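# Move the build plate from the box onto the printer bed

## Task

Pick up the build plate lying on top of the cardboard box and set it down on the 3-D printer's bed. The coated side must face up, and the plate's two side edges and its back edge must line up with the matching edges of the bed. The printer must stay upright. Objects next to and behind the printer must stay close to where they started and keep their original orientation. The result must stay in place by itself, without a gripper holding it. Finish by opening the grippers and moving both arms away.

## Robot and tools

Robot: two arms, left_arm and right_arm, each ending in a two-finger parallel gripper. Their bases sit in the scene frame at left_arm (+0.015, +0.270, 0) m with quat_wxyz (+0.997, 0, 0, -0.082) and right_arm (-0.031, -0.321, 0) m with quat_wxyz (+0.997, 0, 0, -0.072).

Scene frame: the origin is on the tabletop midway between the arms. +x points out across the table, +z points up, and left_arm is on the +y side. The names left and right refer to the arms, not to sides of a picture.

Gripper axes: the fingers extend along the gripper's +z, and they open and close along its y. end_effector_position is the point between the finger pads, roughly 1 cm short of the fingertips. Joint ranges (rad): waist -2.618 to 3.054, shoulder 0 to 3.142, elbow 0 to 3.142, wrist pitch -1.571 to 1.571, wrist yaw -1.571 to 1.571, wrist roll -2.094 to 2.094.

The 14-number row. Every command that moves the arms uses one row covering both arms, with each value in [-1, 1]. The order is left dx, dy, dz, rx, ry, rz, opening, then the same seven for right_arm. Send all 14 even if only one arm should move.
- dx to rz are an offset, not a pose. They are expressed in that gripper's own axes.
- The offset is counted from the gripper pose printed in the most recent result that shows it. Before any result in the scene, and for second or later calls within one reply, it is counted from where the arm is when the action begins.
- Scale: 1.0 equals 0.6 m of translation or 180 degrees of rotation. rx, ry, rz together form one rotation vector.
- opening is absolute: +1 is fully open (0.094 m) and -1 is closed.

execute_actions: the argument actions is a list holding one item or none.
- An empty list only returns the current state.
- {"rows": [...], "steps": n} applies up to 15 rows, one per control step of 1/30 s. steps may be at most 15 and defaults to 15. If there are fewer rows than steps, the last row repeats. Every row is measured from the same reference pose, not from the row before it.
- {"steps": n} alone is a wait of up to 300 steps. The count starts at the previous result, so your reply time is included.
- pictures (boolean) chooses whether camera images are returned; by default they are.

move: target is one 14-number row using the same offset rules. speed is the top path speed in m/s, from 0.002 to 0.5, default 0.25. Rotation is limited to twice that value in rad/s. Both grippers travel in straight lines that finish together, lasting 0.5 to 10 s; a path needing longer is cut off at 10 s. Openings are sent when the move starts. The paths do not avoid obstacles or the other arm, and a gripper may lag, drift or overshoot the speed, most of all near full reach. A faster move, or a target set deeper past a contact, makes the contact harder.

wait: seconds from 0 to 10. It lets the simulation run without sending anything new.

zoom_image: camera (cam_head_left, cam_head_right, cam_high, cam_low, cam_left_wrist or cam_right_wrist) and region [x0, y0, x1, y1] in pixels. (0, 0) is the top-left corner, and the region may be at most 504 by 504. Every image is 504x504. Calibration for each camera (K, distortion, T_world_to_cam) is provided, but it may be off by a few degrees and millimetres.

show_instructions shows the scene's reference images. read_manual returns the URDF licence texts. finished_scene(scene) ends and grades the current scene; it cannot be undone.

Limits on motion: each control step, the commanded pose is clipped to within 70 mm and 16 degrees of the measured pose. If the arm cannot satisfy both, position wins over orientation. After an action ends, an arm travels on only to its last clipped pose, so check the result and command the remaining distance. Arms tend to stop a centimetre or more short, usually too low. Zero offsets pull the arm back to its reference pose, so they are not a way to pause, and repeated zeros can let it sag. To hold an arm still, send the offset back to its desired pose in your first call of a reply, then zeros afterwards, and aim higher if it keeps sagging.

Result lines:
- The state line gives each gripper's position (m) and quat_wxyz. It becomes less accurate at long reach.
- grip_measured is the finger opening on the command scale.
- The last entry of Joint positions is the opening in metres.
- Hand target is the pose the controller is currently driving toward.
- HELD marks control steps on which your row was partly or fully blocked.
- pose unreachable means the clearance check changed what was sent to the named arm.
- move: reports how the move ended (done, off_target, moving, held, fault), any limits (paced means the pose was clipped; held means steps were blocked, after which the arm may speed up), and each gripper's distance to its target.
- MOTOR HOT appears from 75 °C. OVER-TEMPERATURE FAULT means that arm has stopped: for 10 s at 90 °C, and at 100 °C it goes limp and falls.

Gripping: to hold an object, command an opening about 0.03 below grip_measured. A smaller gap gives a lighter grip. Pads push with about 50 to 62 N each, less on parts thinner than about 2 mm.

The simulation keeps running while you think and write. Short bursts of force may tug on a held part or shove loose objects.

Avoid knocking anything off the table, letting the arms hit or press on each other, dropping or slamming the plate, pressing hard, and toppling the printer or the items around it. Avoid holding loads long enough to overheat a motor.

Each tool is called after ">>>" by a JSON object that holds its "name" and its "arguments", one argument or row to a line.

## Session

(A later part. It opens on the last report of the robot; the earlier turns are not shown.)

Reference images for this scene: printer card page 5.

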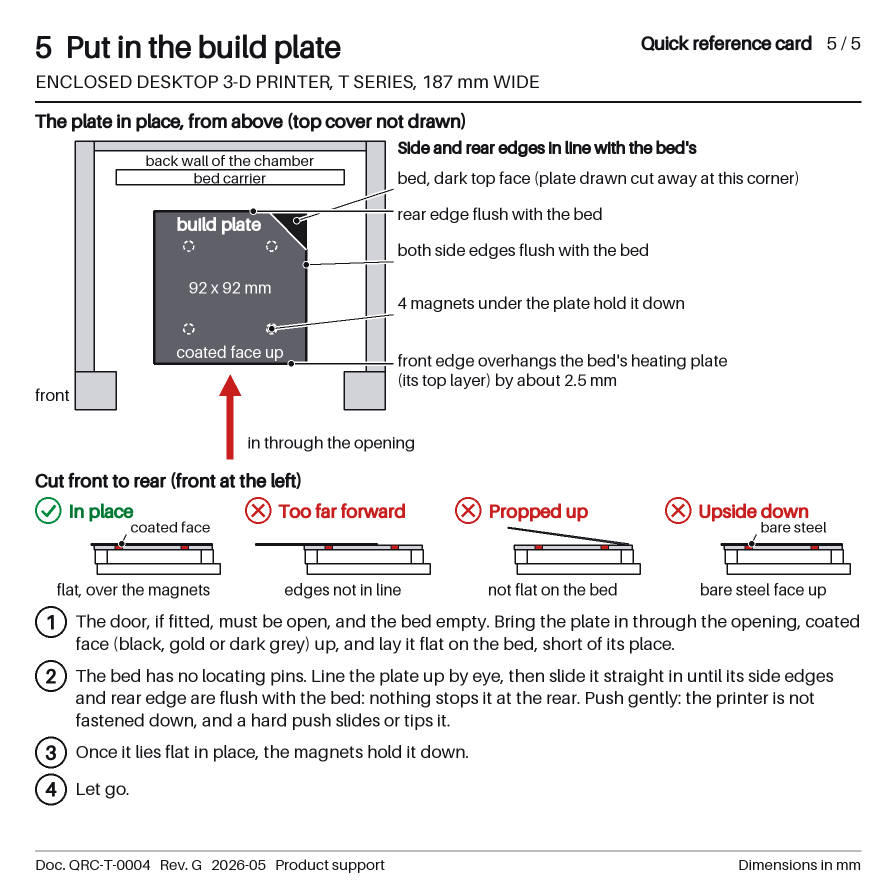

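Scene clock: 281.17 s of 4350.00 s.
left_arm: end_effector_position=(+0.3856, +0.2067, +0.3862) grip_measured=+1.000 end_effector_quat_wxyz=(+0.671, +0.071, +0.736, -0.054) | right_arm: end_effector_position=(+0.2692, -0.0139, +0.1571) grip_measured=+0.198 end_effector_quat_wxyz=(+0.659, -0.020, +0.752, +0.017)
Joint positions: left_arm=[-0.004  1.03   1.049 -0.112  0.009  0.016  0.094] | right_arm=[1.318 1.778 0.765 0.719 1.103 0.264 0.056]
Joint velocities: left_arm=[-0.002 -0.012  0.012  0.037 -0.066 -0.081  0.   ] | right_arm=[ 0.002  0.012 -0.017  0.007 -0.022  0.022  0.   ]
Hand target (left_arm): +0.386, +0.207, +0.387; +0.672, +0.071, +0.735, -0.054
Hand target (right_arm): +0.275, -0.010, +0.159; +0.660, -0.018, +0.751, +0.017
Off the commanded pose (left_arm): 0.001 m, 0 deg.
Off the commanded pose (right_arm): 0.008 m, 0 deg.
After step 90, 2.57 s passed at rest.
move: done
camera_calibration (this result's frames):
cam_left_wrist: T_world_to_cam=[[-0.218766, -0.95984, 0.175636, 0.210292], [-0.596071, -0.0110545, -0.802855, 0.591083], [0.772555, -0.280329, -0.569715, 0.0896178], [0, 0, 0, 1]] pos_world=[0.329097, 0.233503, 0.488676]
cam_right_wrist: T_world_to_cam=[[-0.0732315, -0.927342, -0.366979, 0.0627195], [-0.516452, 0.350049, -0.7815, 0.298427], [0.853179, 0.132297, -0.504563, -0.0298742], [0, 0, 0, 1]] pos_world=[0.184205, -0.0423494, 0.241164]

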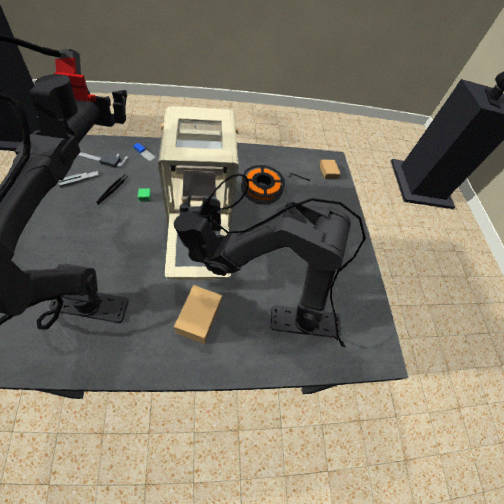

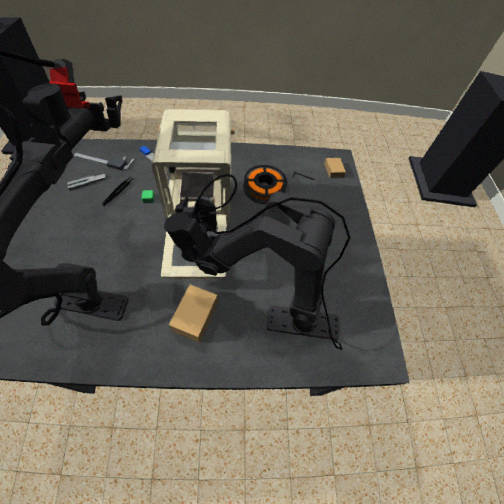

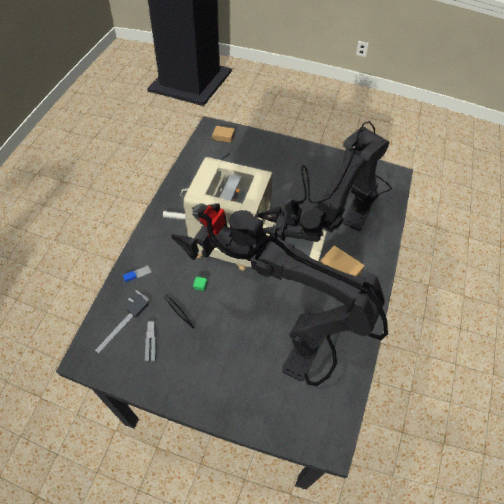

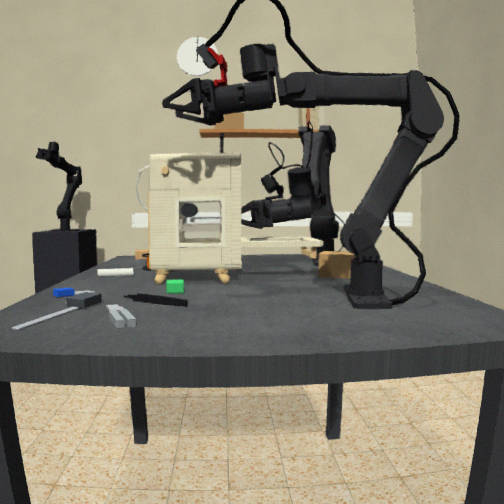

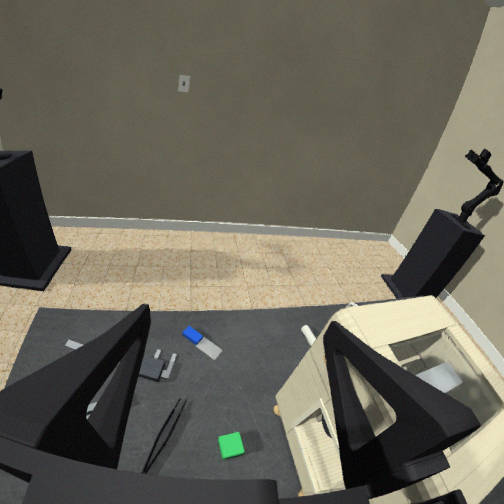

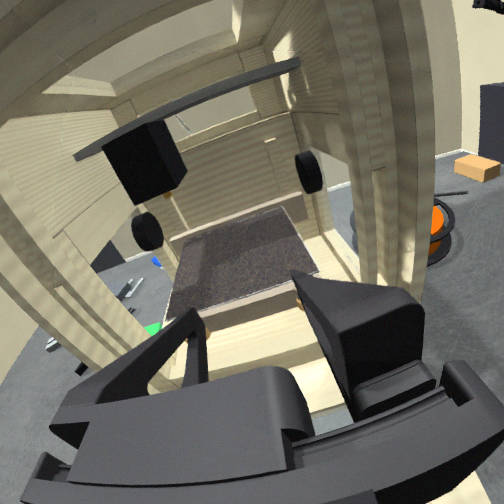

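>>> {"name": "move", "arguments": {
  "target": [0,0,0,0,0,0,1,-0.004,0.006,0.0118,0,0,0,0.2],
  "speed": 0.006
}}

>>> {"name": "move", "arguments": {
  "target": [0,0,0,0,0,0,1,0.0,0,-0.07,0,0,0,0.2],
  "speed": 0.04
}}

>>> {"name": "zoom_image", "arguments": {
  "camera": "cam_right_wrist",
  "region": [160, 180, 330, 320]
}}

Scene clock: 286.73 s of 4350.00 s.
left_arm: end_effector_position=(+0.3855, +0.2067, +0.3855) grip_measured=+1.000 end_effector_quat_wxyz=(+0.670, +0.071, +0.737, -0.054) | right_arm: end_effector_position=(+0.2712, -0.0148, +0.1568) grip_measured=+0.198 end_effector_quat_wxyz=(+0.658, -0.020, +0.752, +0.017)
Joint positions: left_arm=[-0.004  1.03   1.049 -0.115  0.009  0.016  0.094] | right_arm=[1.311 1.778 0.765 0.719 1.096 0.262 0.056]
Joint velocities: left_arm=[-0.007 -0.002  0.002 -0.051 -0.007 -0.022  0.   ] | right_arm=[ 0.002 -0.007 -0.002  0.007 -0.022 -0.051  0.002]
Hand target (left_arm): +0.386, +0.207, +0.386; +0.671, +0.071, +0.736, -0.054
Hand target (right_arm): +0.276, -0.010, +0.158; +0.659, -0.020, +0.752, +0.017
Off the commanded pose (left_arm): 0.001 m, 0 deg.
Off the commanded pose (right_arm): 0.007 m, 0 deg.
After step 90, 0.97 s passed at rest.
move: done
camera_calibration (this result's frames):
cam_left_wrist: T_world_to_cam=[[-0.218303, -0.959919, 0.175784, 0.210185], [-0.598183, -0.0106974, -0.801288, 0.590651], [0.771052, -0.280075, -0.571872, 0.0906511], [0, 0, 0, 1]] pos_world=[0.329305, 0.233468, 0.488175]
cam_right_wrist: T_world_to_cam=[[-0.0738544, -0.927888, -0.365473, 0.0618481], [-0.517795, 0.348883, -0.781133, 0.299814], [0.852311, 0.13155, -0.506222, -0.0311374], [0, 0, 0, 1]] pos_world=[0.186349, -0.0431158, 0.241036]

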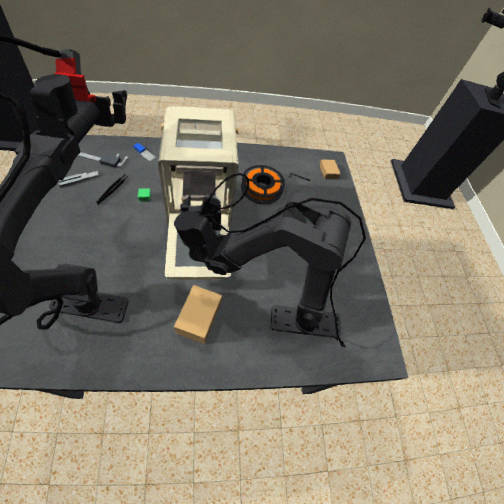

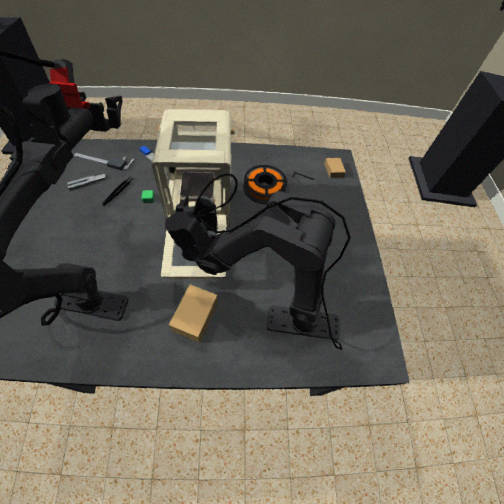

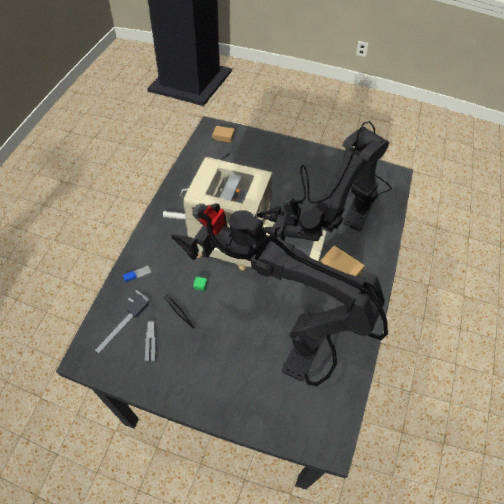

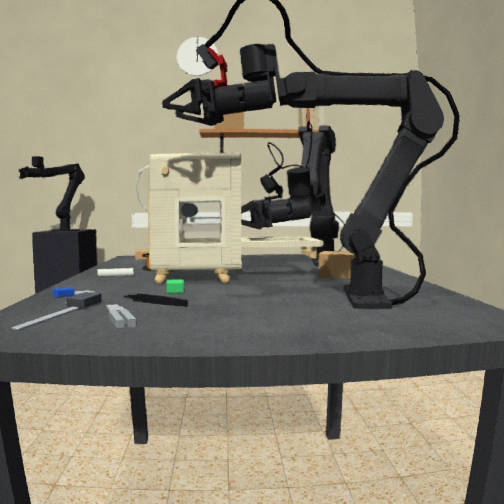

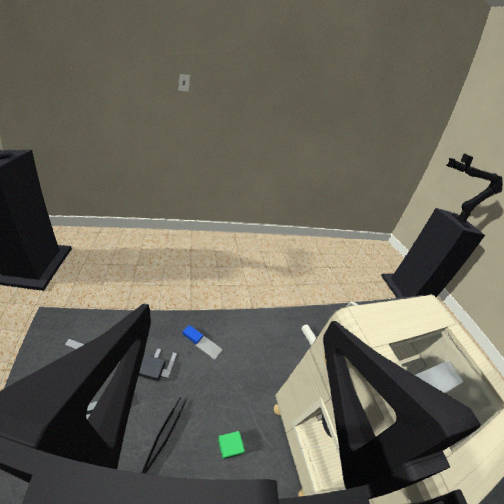

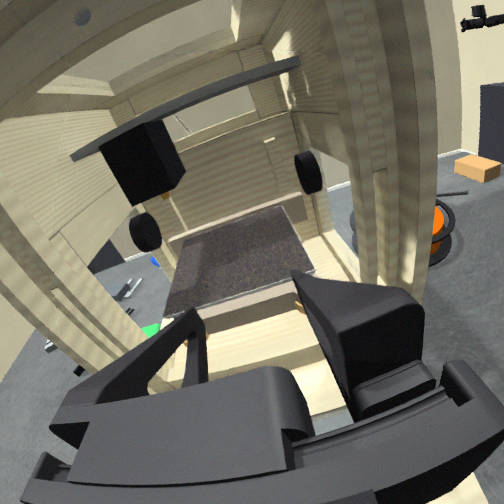

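Scene clock: 288.20 s of 4350.00 s.
left_arm: end_effector_position=(+0.3855, +0.2067, +0.3848) grip_measured=+1.000 end_effector_quat_wxyz=(+0.669, +0.071, +0.738, -0.054) | right_arm: end_effector_position=(+0.2329, -0.0106, +0.1629) grip_measured=+0.198 end_effector_quat_wxyz=(+0.659, -0.018, +0.751, +0.028)
Joint positions: left_arm=[-0.004  1.03   1.049 -0.118  0.009  0.016  0.094] | right_arm=[1.427 1.716 0.742 0.612 1.195 0.357 0.056]
Joint velocities: left_arm=[ 0.012  0.002  0.007  0.051 -0.066  0.022  0.   ] | right_arm=[-0.012  0.022 -0.002 -0.037  0.022  0.081 -0.001]
Hand target (left_arm): +0.386, +0.207, +0.385; +0.670, +0.071, +0.737, -0.054
Hand target (right_arm): +0.229, -0.016, +0.162; +0.658, -0.021, +0.752, +0.017
Off the commanded pose (left_arm): 0.001 m, 0 deg.
Off the commanded pose (right_arm): 0.007 m, 1 deg.
move: done
camera_calibration (this result's frames):
cam_left_wrist: T_world_to_cam=[[-0.217774, -0.960008, 0.175952, 0.210064], [-0.600591, -0.01029, -0.79949, 0.590154], [0.769327, -0.279783, -0.574332, 0.0918307], [0, 0, 0, 1]] pos_world=[0.32954, 0.233428, 0.487603]
cam_right_wrist: T_world_to_cam=[[-0.0638958, -0.921029, -0.384217, 0.0660095], [-0.520337, 0.359276, -0.774707, 0.282856], [0.851567, 0.150422, -0.502202, 0.00380489], [0, 0, 0, 1]] pos_world=[0.148158, -0.0413991, 0.246403]

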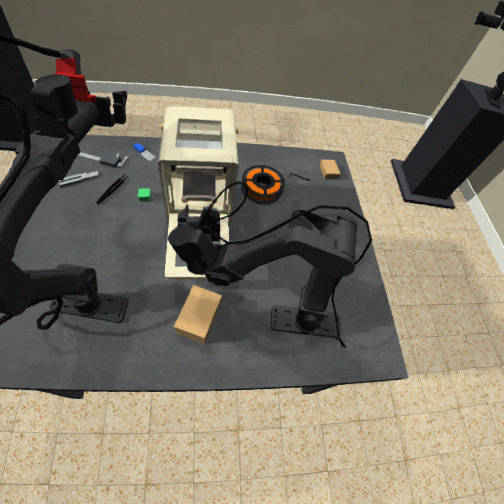

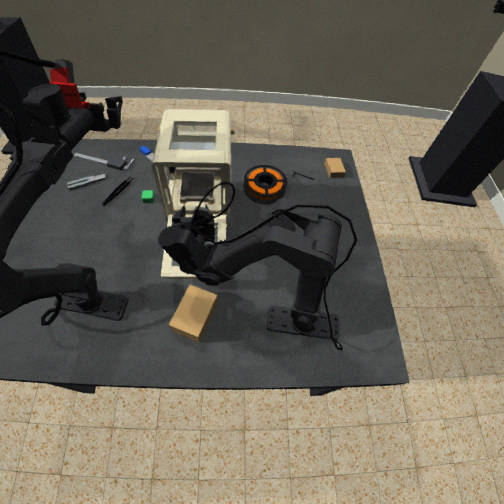

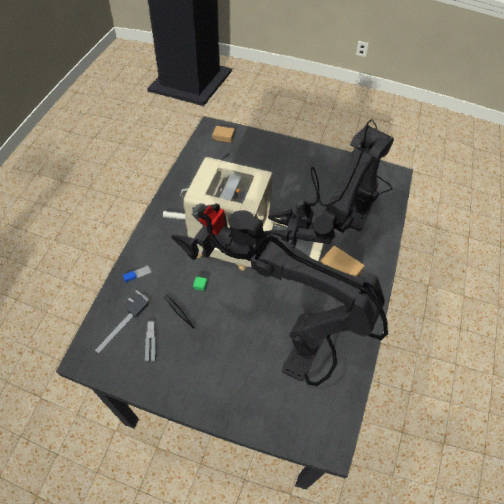

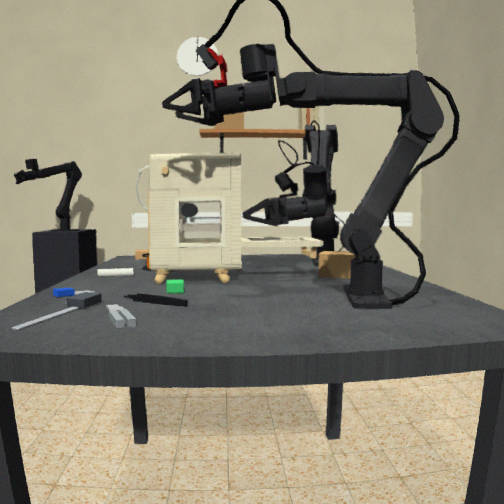

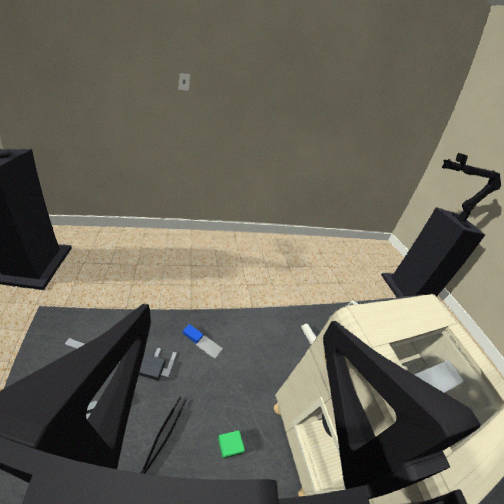

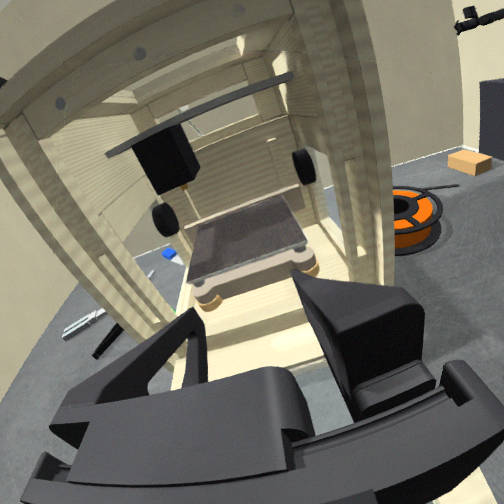

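Region (160, 180, 330, 320) of cam_right_wrist's 504x504 image, scaled by 2.965, with more detail than that image has; it fills the top 415 rows of this view, and the rest is white.

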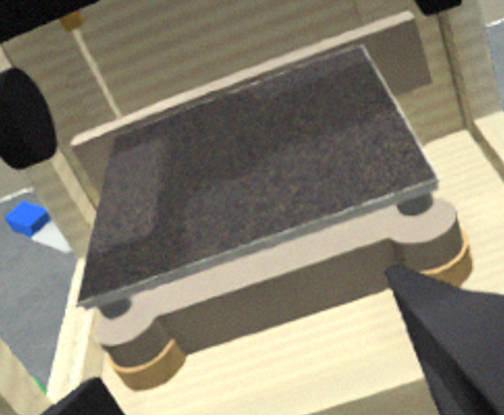

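>>> {"name": "zoom_image", "arguments": {
  "camera": "cam_right_wrist",
  "region": [270, 190, 330, 260]
}}

>>> {"name": "zoom_image", "arguments": {
  "camera": "cam_right_wrist",
  "region": [170, 225, 240, 300]
}}

>>> {"name": "zoom_image", "arguments": {
  "camera": "cam_head_left",
  "region": [170, 160, 230, 220]
}}

Region (270, 190, 330, 260) of cam_right_wrist's 504x504 image, scaled by 7.200, with more detail than that image has; it fills the left 432 columns of this view, and the rest is white.

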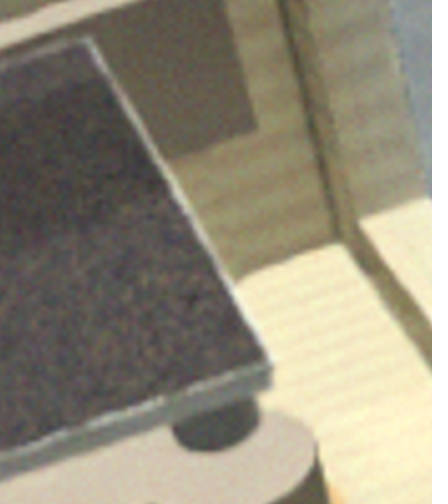

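Region (170, 225, 240, 300) of cam_right_wrist's 504x504 image, scaled by 6.720, with more detail than that image has; it fills the left 470 columns of this view, and the rest is white.

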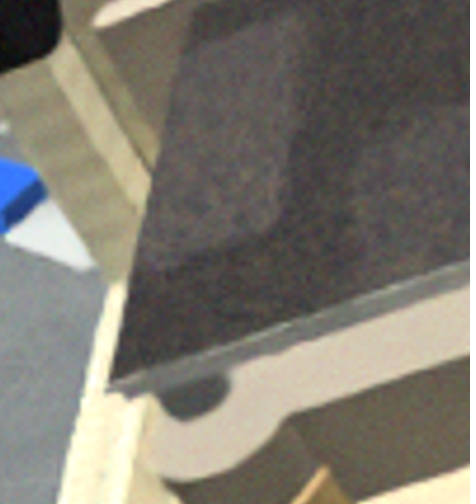

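Region (170, 160, 230, 220) of cam_head_left's 504x504 image, scaled by 8.400, with more detail than that image has.

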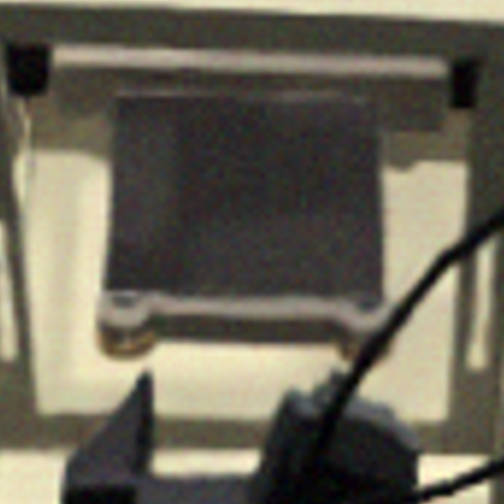

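>>> {"name": "move", "arguments": {
  "target": [0,0,0,0,0,0,1,-0.1,-0.2,-0.12,0,0,0,0.2],
  "speed": 0.2
}}

Scene clock: 294.93 s of 4350.00 s.
left_arm: end_effector_position=(+0.3854, +0.2067, +0.3841) grip_measured=+1.000 end_effector_quat_wxyz=(+0.668, +0.071, +0.739, -0.054) | right_arm: end_effector_position=(+0.1778, -0.1346, +0.2292) grip_measured=+0.198 end_effector_quat_wxyz=(+0.660, -0.018, +0.751, +0.032)
Joint positions: left_arm=[-0.004  1.03   1.049 -0.121  0.009  0.016  0.094] | right_arm=[ 1.524  0.948  0.508 -0.018  1.278  0.465  0.056]
Joint velocities: left_arm=[ 0.007 -0.007 -0.022 -0.037  0.037 -0.051  0.   ] | right_arm=[-0.002  0.007  0.012 -0.11   0.051  0.125  0.   ]
Hand target (left_arm): +0.385, +0.207, +0.385; +0.669, +0.071, +0.738, -0.054
Hand target (right_arm): +0.176, -0.135, +0.234; +0.660, -0.018, +0.751, +0.028
Off the commanded pose (left_arm): 0.001 m, 0 deg.
Off the commanded pose (right_arm): 0.001 m, 1 deg.
After step 90, 2.17 s passed at rest.
move: done
camera_calibration (this result's frames):
cam_left_wrist: T_world_to_cam=[[-0.21731, -0.960086, 0.176097, 0.209958], [-0.602694, -0.0099344, -0.79791, 0.589717], [0.767812, -0.279527, -0.57648, 0.0928617], [0, 0, 0, 1]] pos_world=[0.329745, 0.233393, 0.487101]
cam_right_wrist: T_world_to_cam=[[-0.0567051, -0.919265, -0.389534, -0.0260451], [-0.521353, 0.360005, -0.773684, 0.350205], [0.851455, 0.159213, -0.499676, 0.103242], [0, 0, 0, 1]] pos_world=[0.0931976, -0.166456, 0.312391]

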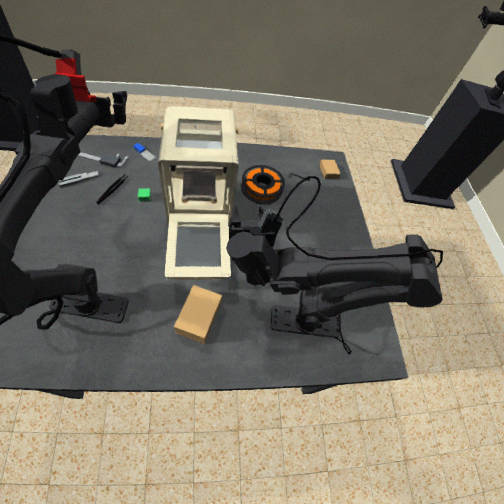

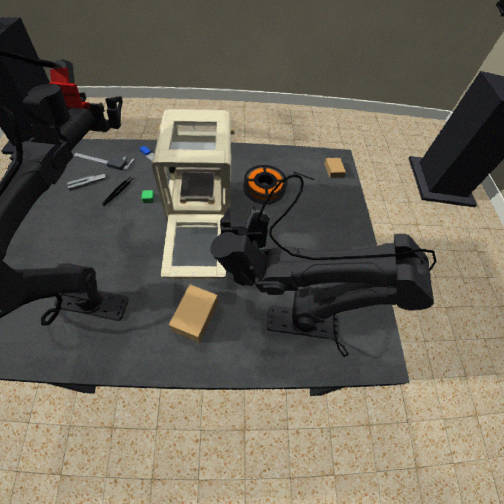

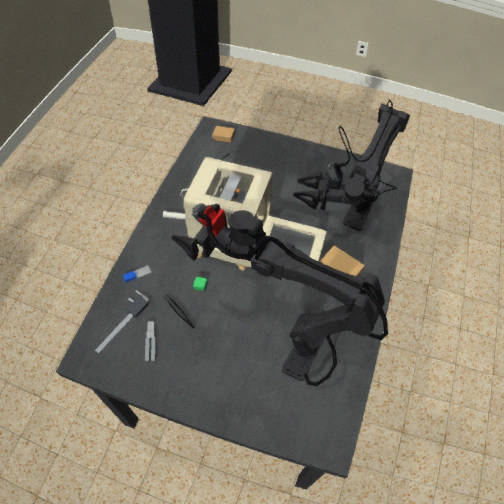

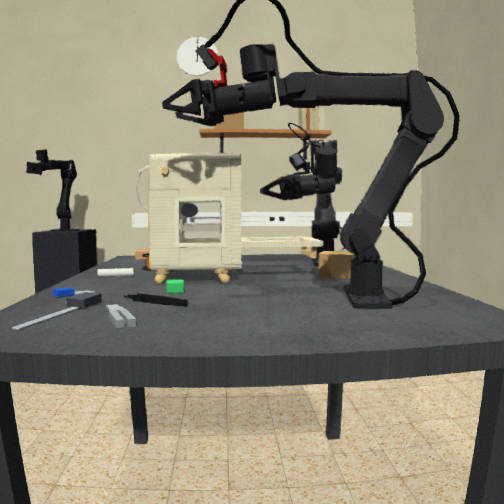

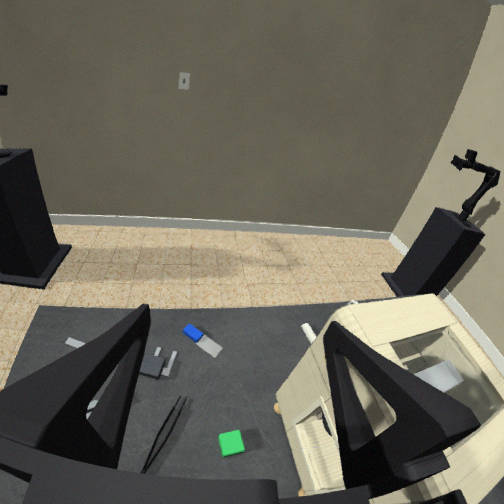

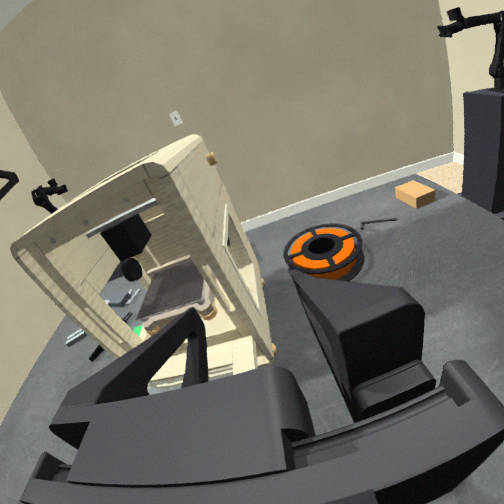

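>>> {"name": "finished_scene", "arguments": {
  "scene": 2
}}

The scene is finished: the task was done.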